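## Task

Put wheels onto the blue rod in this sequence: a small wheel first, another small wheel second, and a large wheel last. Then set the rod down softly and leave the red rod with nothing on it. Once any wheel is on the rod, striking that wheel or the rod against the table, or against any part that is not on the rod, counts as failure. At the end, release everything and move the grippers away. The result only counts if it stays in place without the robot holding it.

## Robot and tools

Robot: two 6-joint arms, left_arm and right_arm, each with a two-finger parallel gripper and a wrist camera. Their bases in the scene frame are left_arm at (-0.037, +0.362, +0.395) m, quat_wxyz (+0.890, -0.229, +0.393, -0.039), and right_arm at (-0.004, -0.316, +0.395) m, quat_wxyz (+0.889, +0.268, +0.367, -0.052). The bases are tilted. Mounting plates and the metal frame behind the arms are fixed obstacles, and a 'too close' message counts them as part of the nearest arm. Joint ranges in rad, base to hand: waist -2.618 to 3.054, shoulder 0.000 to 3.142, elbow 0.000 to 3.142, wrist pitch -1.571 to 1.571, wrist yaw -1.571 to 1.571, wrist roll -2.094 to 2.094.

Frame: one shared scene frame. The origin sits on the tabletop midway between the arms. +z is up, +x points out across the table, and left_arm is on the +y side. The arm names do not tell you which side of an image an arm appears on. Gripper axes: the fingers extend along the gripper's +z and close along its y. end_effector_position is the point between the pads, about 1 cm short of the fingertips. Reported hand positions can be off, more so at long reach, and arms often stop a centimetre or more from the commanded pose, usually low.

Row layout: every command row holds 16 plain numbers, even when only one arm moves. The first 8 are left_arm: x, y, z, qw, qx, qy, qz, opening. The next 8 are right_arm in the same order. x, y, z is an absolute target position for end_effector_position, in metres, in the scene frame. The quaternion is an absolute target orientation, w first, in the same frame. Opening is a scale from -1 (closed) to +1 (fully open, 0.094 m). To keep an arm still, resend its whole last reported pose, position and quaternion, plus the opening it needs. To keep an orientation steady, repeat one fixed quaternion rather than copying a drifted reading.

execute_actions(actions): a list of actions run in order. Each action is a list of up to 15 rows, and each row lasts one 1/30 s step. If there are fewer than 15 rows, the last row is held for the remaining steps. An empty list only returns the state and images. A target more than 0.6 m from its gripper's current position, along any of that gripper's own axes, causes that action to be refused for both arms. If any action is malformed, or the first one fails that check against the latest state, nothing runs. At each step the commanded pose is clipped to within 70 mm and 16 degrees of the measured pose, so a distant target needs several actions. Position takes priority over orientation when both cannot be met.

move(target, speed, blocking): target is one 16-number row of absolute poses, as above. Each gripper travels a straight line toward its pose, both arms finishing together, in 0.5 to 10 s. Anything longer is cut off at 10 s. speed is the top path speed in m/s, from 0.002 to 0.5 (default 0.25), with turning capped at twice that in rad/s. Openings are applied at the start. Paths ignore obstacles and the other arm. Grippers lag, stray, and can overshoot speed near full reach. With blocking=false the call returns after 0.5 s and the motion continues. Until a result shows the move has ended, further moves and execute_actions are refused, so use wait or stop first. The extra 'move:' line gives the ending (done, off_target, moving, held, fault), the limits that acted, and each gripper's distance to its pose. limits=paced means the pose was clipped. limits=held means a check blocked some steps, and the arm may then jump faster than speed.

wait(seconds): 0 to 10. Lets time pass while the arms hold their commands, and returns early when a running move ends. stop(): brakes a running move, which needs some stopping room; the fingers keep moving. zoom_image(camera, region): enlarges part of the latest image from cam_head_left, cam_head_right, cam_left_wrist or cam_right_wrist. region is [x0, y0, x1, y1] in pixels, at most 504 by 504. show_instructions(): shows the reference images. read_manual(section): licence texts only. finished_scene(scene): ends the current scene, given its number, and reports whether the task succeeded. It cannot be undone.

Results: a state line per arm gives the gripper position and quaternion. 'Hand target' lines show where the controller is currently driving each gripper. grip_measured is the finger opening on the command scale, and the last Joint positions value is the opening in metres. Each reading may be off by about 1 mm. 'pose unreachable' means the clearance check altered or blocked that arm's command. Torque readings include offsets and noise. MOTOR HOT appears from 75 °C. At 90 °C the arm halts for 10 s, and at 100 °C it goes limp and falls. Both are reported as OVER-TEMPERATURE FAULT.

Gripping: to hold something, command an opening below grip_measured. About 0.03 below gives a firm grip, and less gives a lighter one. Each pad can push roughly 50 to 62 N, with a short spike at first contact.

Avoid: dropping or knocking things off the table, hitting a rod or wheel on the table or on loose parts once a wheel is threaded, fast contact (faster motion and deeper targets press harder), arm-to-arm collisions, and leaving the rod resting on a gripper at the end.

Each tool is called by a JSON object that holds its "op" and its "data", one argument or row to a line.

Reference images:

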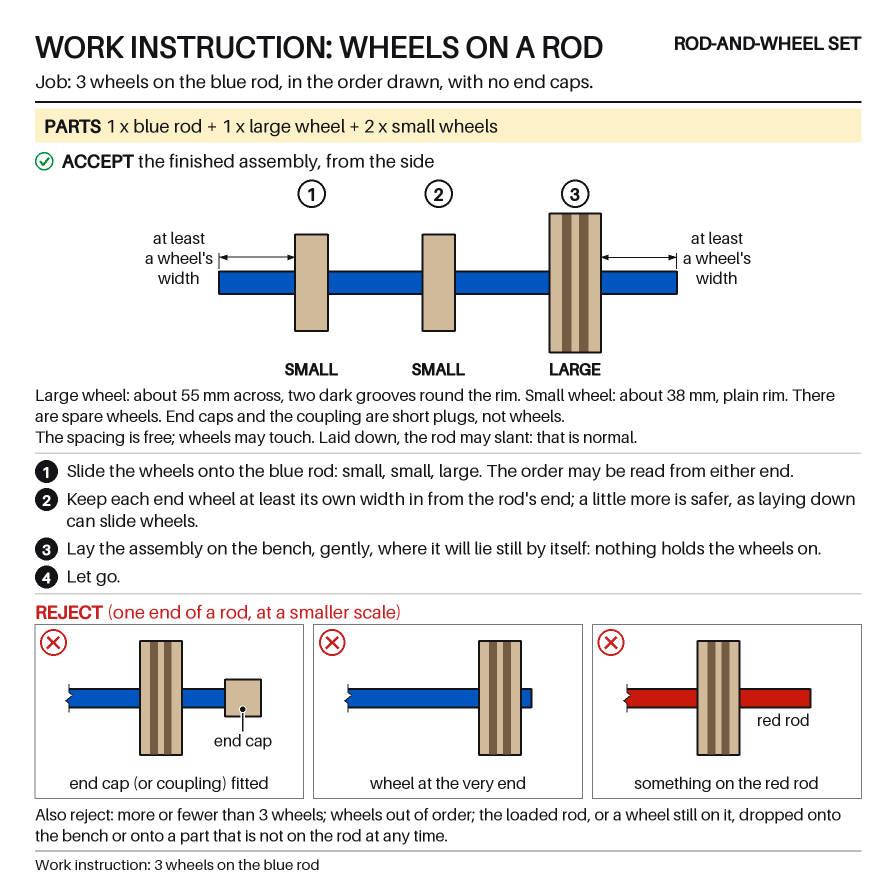

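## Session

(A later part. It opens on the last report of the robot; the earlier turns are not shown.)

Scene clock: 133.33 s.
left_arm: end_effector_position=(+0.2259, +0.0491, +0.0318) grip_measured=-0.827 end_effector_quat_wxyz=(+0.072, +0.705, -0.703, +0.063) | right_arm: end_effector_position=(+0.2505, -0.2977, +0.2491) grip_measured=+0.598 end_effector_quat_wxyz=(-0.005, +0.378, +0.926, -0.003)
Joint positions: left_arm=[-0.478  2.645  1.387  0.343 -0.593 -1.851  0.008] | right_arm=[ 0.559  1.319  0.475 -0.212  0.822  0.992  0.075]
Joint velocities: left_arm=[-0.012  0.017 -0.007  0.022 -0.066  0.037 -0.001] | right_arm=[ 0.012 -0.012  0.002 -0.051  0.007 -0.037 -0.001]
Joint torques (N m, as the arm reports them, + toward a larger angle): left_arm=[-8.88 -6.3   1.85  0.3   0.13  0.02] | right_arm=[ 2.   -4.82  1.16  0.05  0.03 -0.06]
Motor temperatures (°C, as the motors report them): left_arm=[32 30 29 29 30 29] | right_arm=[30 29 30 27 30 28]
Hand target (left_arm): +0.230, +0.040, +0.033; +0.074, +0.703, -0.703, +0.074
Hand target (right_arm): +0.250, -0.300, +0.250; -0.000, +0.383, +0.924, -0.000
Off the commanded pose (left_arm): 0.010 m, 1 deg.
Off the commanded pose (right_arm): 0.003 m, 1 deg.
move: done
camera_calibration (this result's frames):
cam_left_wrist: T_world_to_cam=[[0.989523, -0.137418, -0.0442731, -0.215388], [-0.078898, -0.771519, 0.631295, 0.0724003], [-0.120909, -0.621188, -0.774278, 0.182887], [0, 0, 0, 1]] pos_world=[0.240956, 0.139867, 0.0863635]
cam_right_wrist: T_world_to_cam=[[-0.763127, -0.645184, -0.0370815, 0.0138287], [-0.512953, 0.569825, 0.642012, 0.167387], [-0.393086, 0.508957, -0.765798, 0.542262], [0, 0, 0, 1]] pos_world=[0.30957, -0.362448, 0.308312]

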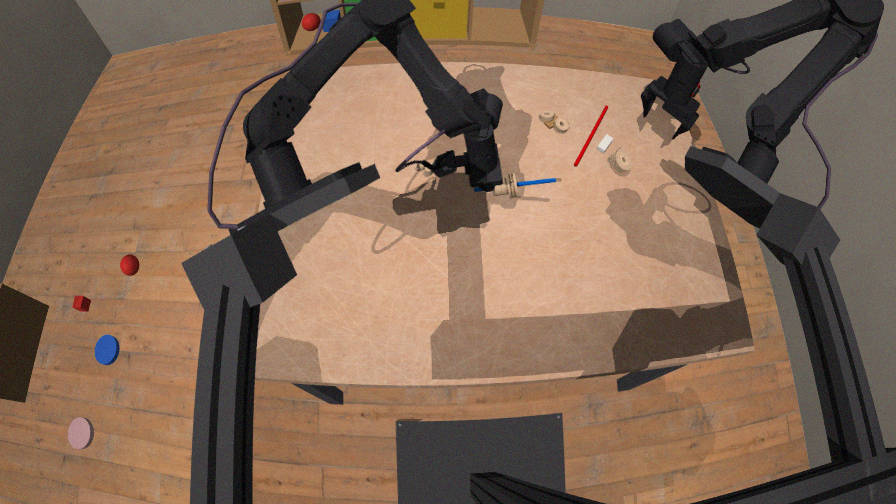

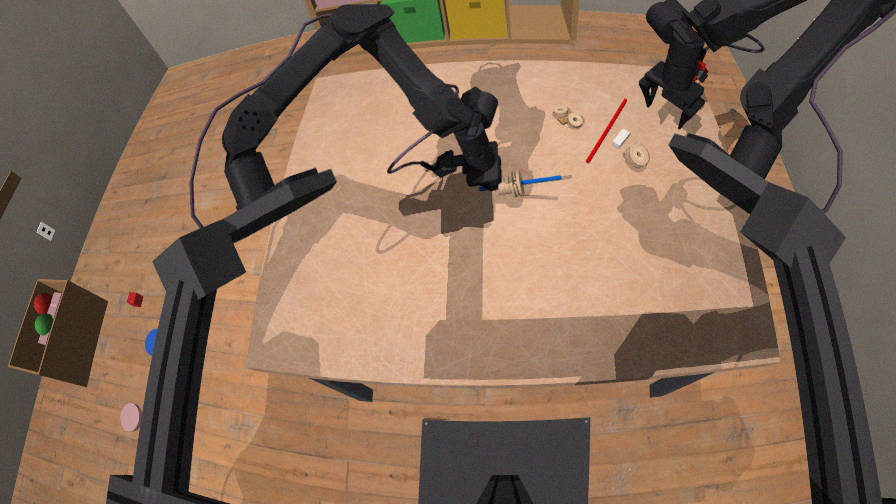

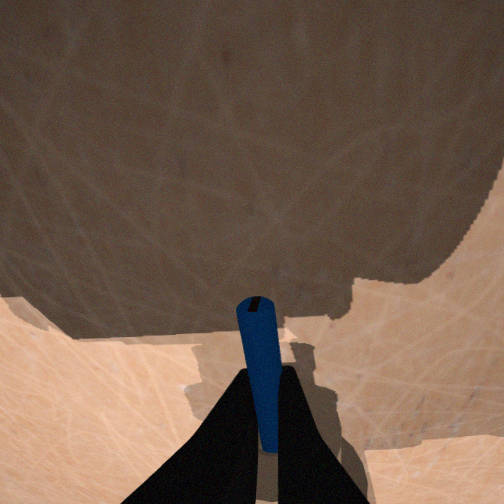

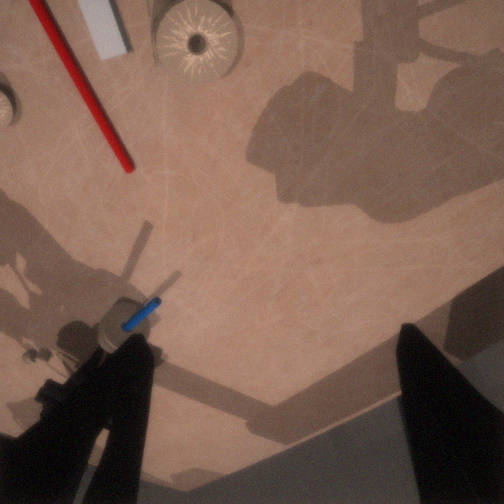

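{"op": "move", "data": {
  "target": [0.23,0.04,0.027,0.074,0.703,-0.703,0.074,-1, 0.25,-0.30,0.25,0,0.383,0.924,0,0.6],
  "speed": 0.006
}}

Scene clock: 135.57 s.
left_arm: end_effector_position=(+0.2270, +0.0491, +0.0258) grip_measured=-0.827 end_effector_quat_wxyz=(+0.072, +0.705, -0.702, +0.064) | right_arm: end_effector_position=(+0.2505, -0.2977, +0.2491) grip_measured=+0.598 end_effector_quat_wxyz=(-0.005, +0.378, +0.926, -0.003)
Joint positions: left_arm=[-0.468  2.66   1.405  0.348 -0.585 -1.841  0.008] | right_arm=[ 0.559  1.319  0.475 -0.212  0.822  0.992  0.075]
Joint velocities: left_arm=[ 0.002  0.022  0.002  0.022 -0.007  0.022  0.001] | right_arm=[-0.002  0.002 -0.007 -0.037 -0.037 -0.007  0.001]
Joint torques (N m, as the arm reports them, + toward a larger angle): left_arm=[-8.97 -6.15  1.76  0.29  0.13  0.05] | right_arm=[ 2.07 -4.77  1.26 -0.01  0.04 -0.03]
Motor temperatures (°C, as the motors report them): left_arm=[32 30 29 29 30 29] | right_arm=[30 29 30 27 30 28]
Hand target (left_arm): +0.230, +0.040, +0.027; +0.074, +0.703, -0.703, +0.074
Hand target (right_arm): +0.250, -0.300, +0.250; -0.000, +0.383, +0.924, -0.000
Off the commanded pose (left_arm): 0.010 m, 1 deg.
Off the commanded pose (right_arm): 0.003 m, 1 deg.
move: done
camera_calibration (this result's frames):
cam_left_wrist: T_world_to_cam=[[0.989825, -0.135581, -0.0431778, -0.216917], [-0.0779447, -0.770516, 0.632637, 0.0759021], [-0.119043, -0.622834, -0.773244, 0.178031], [0, 0, 0, 1]] pos_world=[0.241819, 0.139958, 0.080277]
cam_right_wrist: T_world_to_cam=[[-0.763127, -0.645184, -0.0370815, 0.0138287], [-0.512953, 0.569825, 0.642012, 0.167387], [-0.393086, 0.508957, -0.765798, 0.542262], [0, 0, 0, 1]] pos_world=[0.30957, -0.362448, 0.308312]

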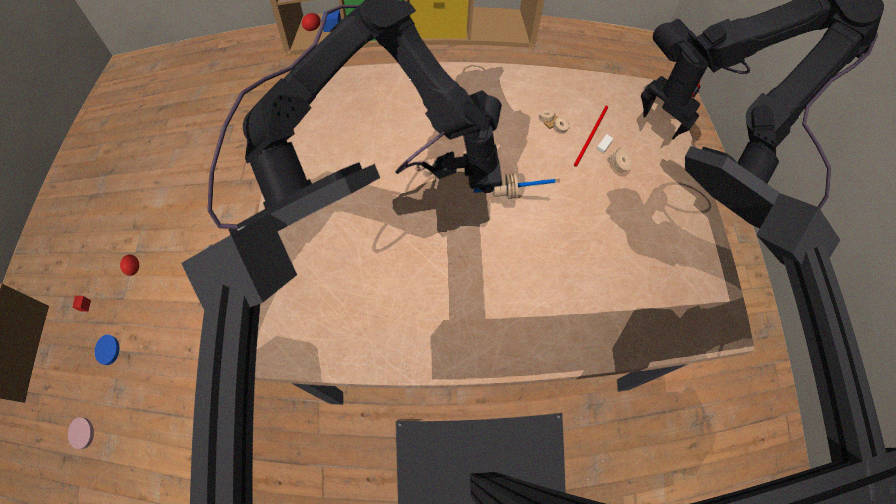

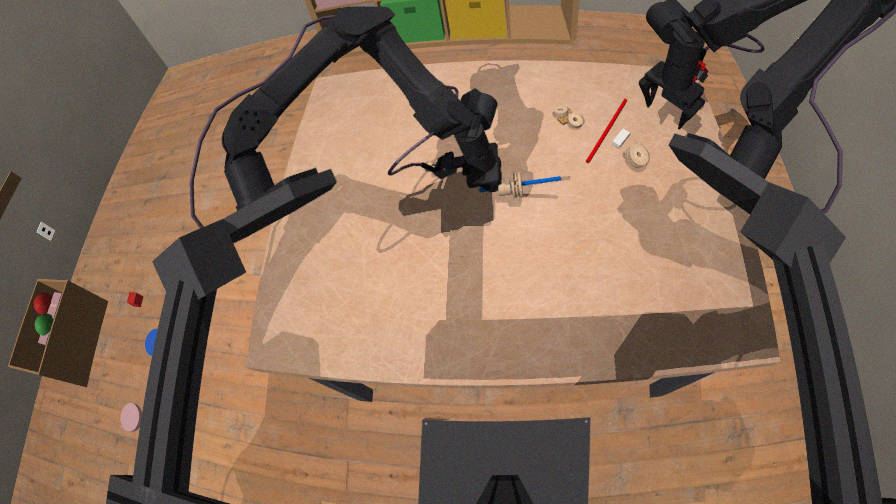

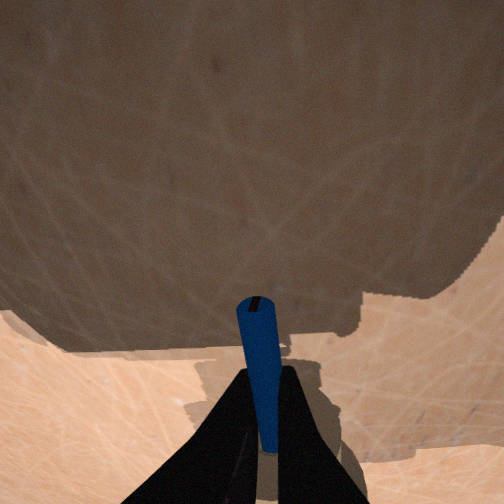

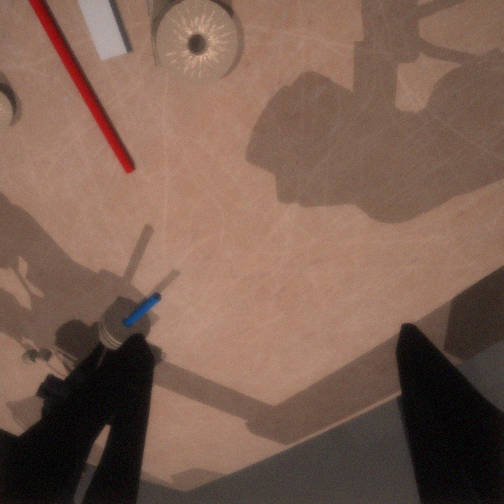

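{"op": "move", "data": {
  "target": [0.23,0.04,0.024,0.074,0.703,-0.703,0.074,-1, 0.25,-0.30,0.25,0,0.383,0.924,0,0.6],
  "speed": 0.005
}}

{"op": "move", "data": {
  "target": [0.23,0.04,0.024,0.074,0.703,-0.703,0.074,-0.5, 0.25,-0.30,0.25,0,0.383,0.924,0,0.6],
  "speed": 0.005
}}

{"op": "move", "data": {
  "target": [0.23,0.06,0.12,0.074,0.703,-0.703,0.074,-0.5, 0.25,-0.30,0.25,0,0.383,0.924,0,0.6],
  "speed": 0.08
}}

{"op": "zoom_image", "data": {
  "camera": "cam_head_right",
  "region": [430,120,630,240]
}}

Scene clock: 138.07 s.
left_arm: end_effector_position=(+0.2273, +0.0504, +0.0244) grip_measured=-0.827 end_effector_quat_wxyz=(+0.073, +0.705, -0.703, +0.063) | right_arm: end_effector_position=(+0.2505, -0.2977, +0.2491) grip_measured=+0.598 end_effector_quat_wxyz=(-0.005, +0.378, +0.926, -0.003)
Joint positions: left_arm=[-0.463  2.66   1.405  0.35  -0.581 -1.836  0.008] | right_arm=[ 0.559  1.319  0.475 -0.212  0.822  0.992  0.075]
Joint velocities: left_arm=[-0.007 -0.017 -0.007  0.095 -0.007 -0.007 -0.   ] | right_arm=[-0.002  0.007 -0.022 -0.037 -0.066  0.007 -0.   ]
Joint torques (N m, as the arm reports them, + toward a larger angle): left_arm=[-8.85 -5.55  2.36  0.29  0.12  0.05] | right_arm=[ 2.27 -4.86  1.3   0.05  0.01  0.01]
Motor temperatures (°C, as the motors report them): left_arm=[32 30 29 29 30 29] | right_arm=[30 29 30 27 30 28]
Hand target (left_arm): +0.230, +0.040, +0.024; +0.074, +0.703, -0.703, +0.074
Hand target (right_arm): +0.250, -0.300, +0.250; -0.000, +0.383, +0.924, -0.000
Off the commanded pose (left_arm): 0.011 m, 1 deg.
Off the commanded pose (right_arm): 0.003 m, 1 deg.
move: off_target (left_arm)
camera_calibration (this result's frames):
cam_left_wrist: T_world_to_cam=[[0.989646, -0.13652, -0.0443002, -0.216958], [-0.0779061, -0.770173, 0.63306, 0.0778722], [-0.120544, -0.623054, -0.772834, 0.178127], [0, 0, 0, 1]] pos_world=[0.242251, 0.141339, 0.0787539]
cam_right_wrist: T_world_to_cam=[[-0.763127, -0.645184, -0.0370815, 0.0138287], [-0.512953, 0.569825, 0.642012, 0.167387], [-0.393086, 0.508957, -0.765798, 0.542262], [0, 0, 0, 1]] pos_world=[0.30957, -0.362448, 0.308312]

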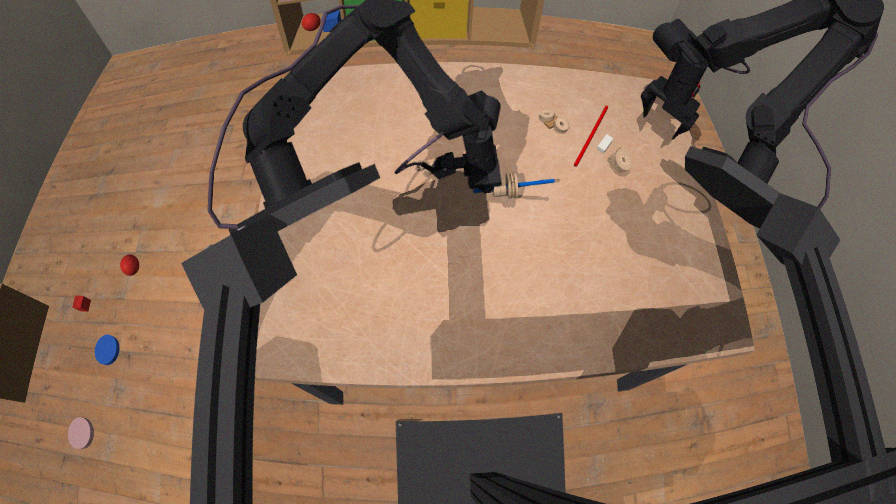

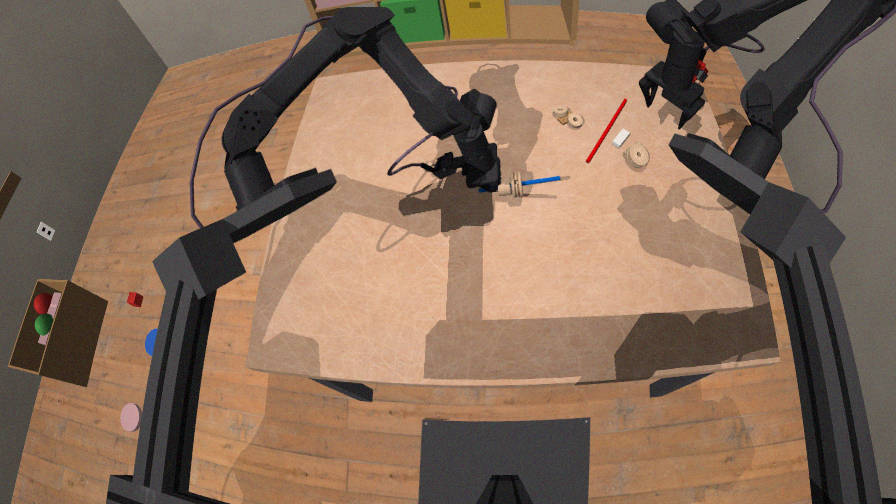

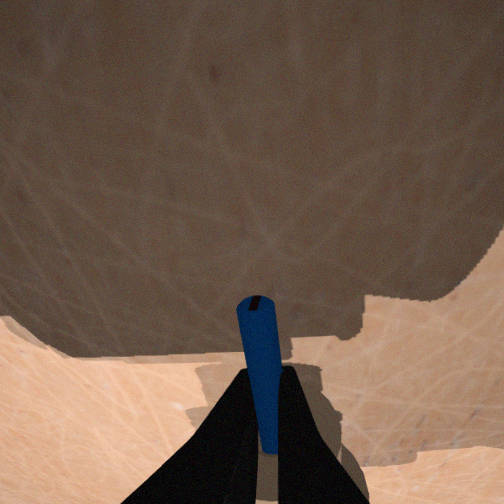

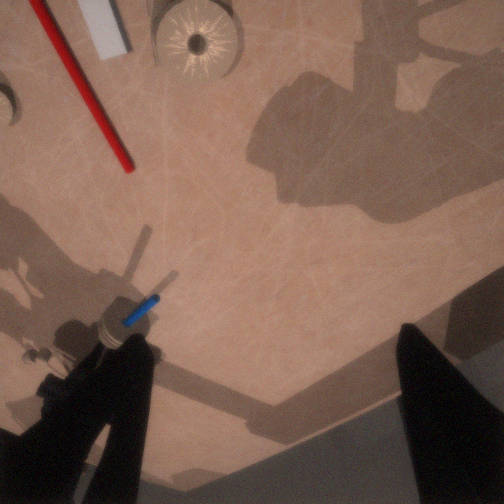

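Scene clock: 140.47 s.
left_arm: end_effector_position=(+0.2279, +0.0527, +0.0223) grip_measured=-0.503 end_effector_quat_wxyz=(+0.073, +0.707, -0.701, +0.062) | right_arm: end_effector_position=(+0.2505, -0.2977, +0.2491) grip_measured=+0.598 end_effector_quat_wxyz=(-0.005, +0.378, +0.926, -0.003)
Joint positions: left_arm=[-0.456  2.66   1.405  0.352 -0.578 -1.836  0.023] | right_arm=[ 0.559  1.319  0.475 -0.212  0.822  0.992  0.075]
Joint velocities: left_arm=[ 0.012 -0.007 -0.002  0.007 -0.037  0.007 -0.   ] | right_arm=[-0.007 -0.007  0.002 -0.081 -0.051 -0.051 -0.   ]
Joint torques (N m, as the arm reports them, + toward a larger angle): left_arm=[-9.45 -5.58  2.26  0.27  0.11  0.05] | right_arm=[ 2.12 -5.11  1.11  0.08  0.01 -0.07]
Motor temperatures (°C, as the motors report them): left_arm=[32 30 29 29 30 29] | right_arm=[30 29 30 27 30 28]
Hand target (left_arm): +0.230, +0.040, +0.025; +0.074, +0.703, -0.703, +0.074
Hand target (right_arm): +0.250, -0.300, +0.250; -0.000, +0.383, +0.924, -0.000
Off the commanded pose (left_arm): 0.013 m, 1 deg.
Off the commanded pose (right_arm): 0.003 m, 1 deg.
move: off_target (left_arm)
camera_calibration (this result's frames):
cam_left_wrist: T_world_to_cam=[[0.990263, -0.131339, -0.0461521, -0.217754], [-0.0729129, -0.771738, 0.631747, 0.0800106], [-0.11859, -0.622231, -0.773799, 0.177552], [0, 0, 0, 1]] pos_world=[0.242523, 0.143626, 0.0767937]
cam_right_wrist: T_world_to_cam=[[-0.763127, -0.645184, -0.0370815, 0.0138287], [-0.512953, 0.569825, 0.642012, 0.167387], [-0.393086, 0.508957, -0.765798, 0.542262], [0, 0, 0, 1]] pos_world=[0.30957, -0.362448, 0.308312]

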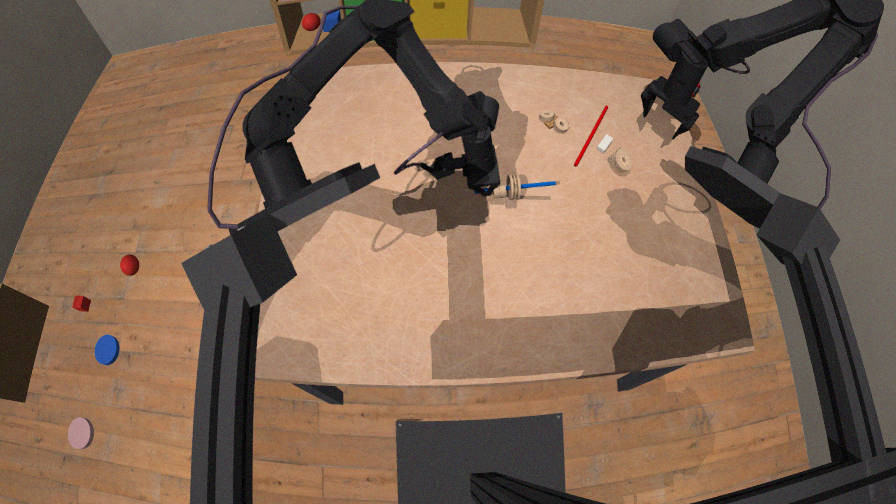

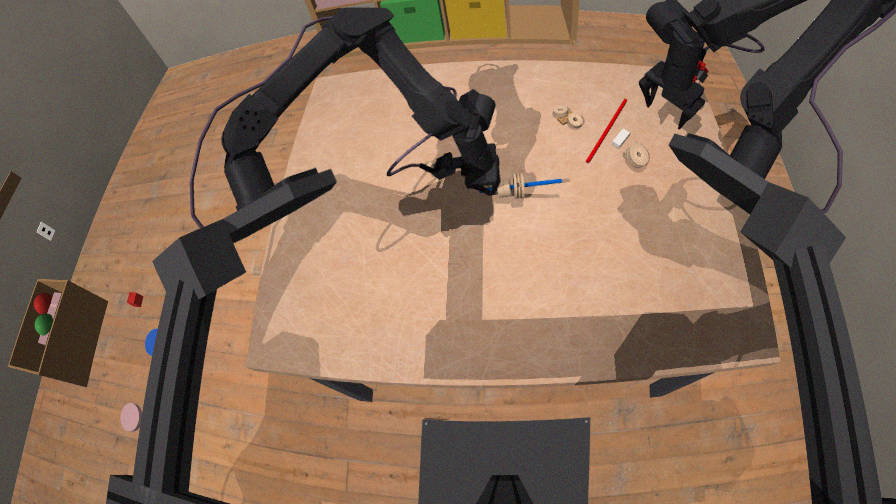

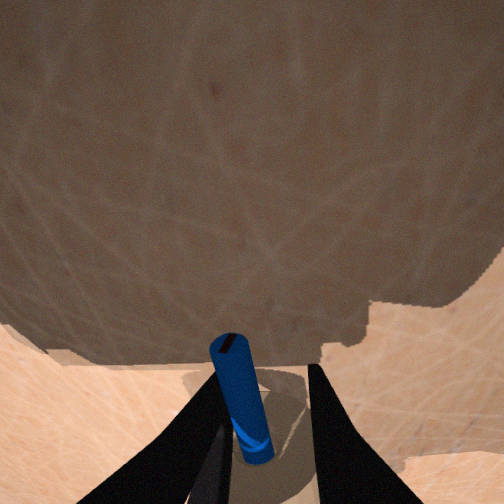

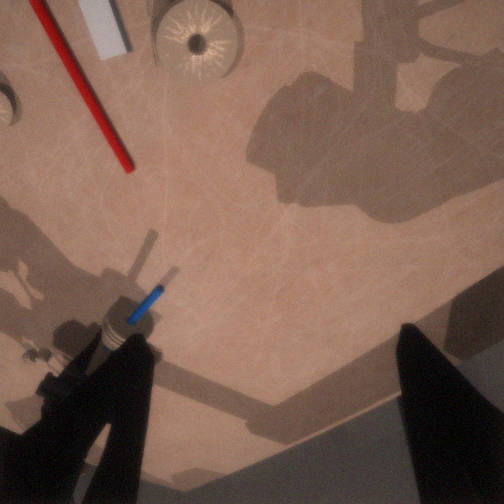

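Scene clock: 142.03 s.
left_arm: end_effector_position=(+0.2370, +0.0596, +0.1122) grip_measured=-0.503 end_effector_quat_wxyz=(+0.074, +0.710, -0.696, +0.079) | right_arm: end_effector_position=(+0.2505, -0.2977, +0.2491) grip_measured=+0.598 end_effector_quat_wxyz=(-0.005, +0.378, +0.926, -0.003)
Joint positions: left_arm=[-0.591  2.39   1.163  0.285 -0.643 -1.955  0.023] | right_arm=[ 0.559  1.319  0.475 -0.212  0.822  0.992  0.075]
Joint velocities: left_arm=[-0.017 -0.002 -0.012  0.007  0.037 -0.022 -0.   ] | right_arm=[-0.007  0.007  0.012 -0.022 -0.007 -0.037 -0.001]
Joint torques (N m, as the arm reports them, + toward a larger angle): left_arm=[-9.39 -8.19 -1.12  0.13 -0.01 -0.12] | right_arm=[ 2.43 -4.7   1.18  0.09 -0.01 -0.07]
Motor temperatures (°C, as the motors report them): left_arm=[32 30 29 29 30 29] | right_arm=[30 29 30 27 30 28]
Hand target (left_arm): +0.231, +0.061, +0.120; +0.073, +0.703, -0.703, +0.075
Hand target (right_arm): +0.250, -0.300, +0.250; -0.000, +0.383, +0.924, -0.000
Off the commanded pose (left_arm): 0.011 m, 1 deg.
Off the commanded pose (right_arm): 0.003 m, 1 deg.
move: off_target (left_arm)
camera_calibration (this result's frames):
cam_left_wrist: T_world_to_cam=[[0.992633, -0.119138, -0.0220531, -0.225726], [-0.0763911, -0.75667, 0.649319, 0.0271531], [-0.0940453, -0.642851, -0.760196, 0.246358], [0, 0, 0, 1]] pos_world=[0.249306, 0.152025, 0.164671]
cam_right_wrist: T_world_to_cam=[[-0.763127, -0.645184, -0.0370815, 0.0138287], [-0.512953, 0.569825, 0.642012, 0.167387], [-0.393086, 0.508957, -0.765798, 0.542262], [0, 0, 0, 1]] pos_world=[0.30957, -0.362448, 0.308312]

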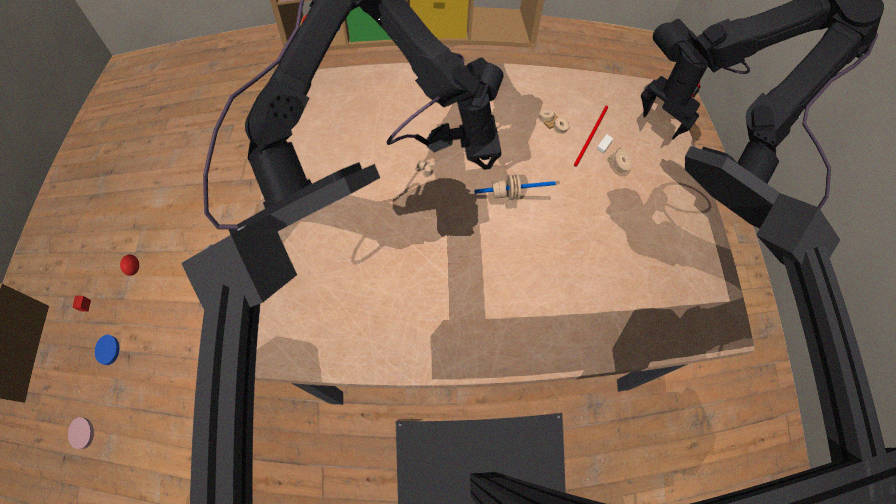

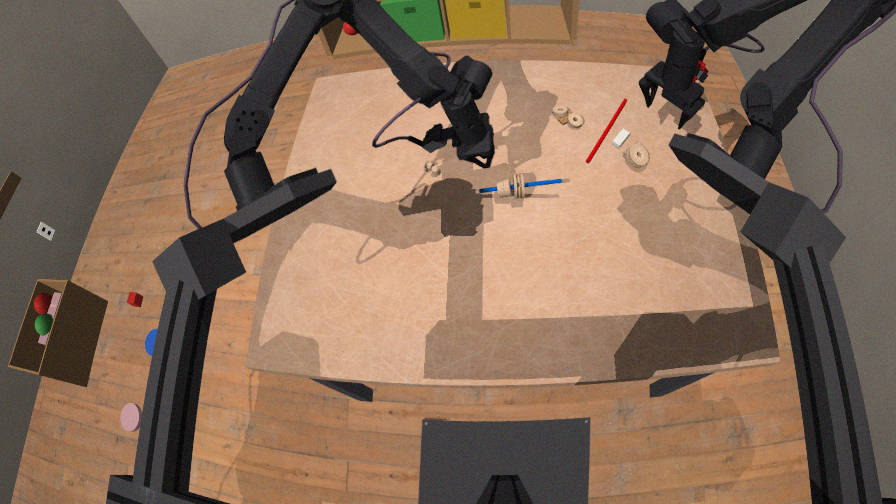

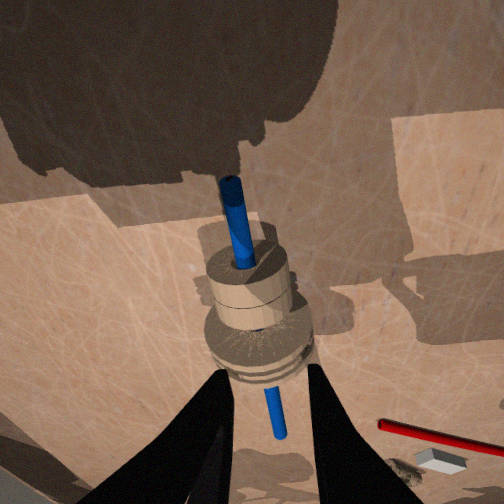

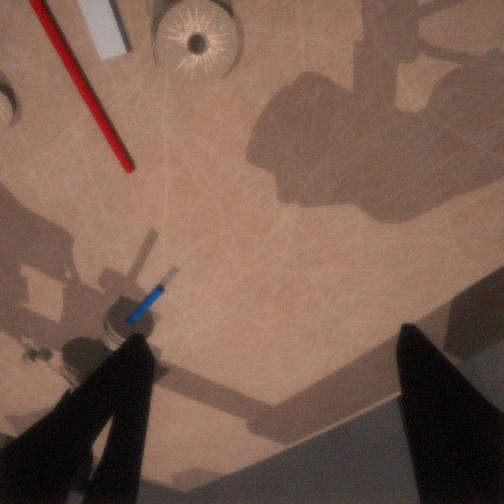

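Region (430, 120, 630, 240) of cam_head_right's 896x504 image, scaled by 2.520, with more detail than that image has; it fills the top 302 rows of this view, and the rest is white.

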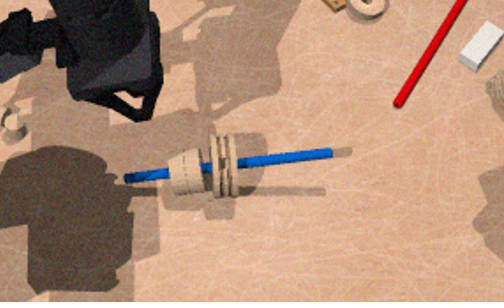

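{"op": "finished_scene", "data": {
  "scene": 1
}}

The scene is finished: the task was done.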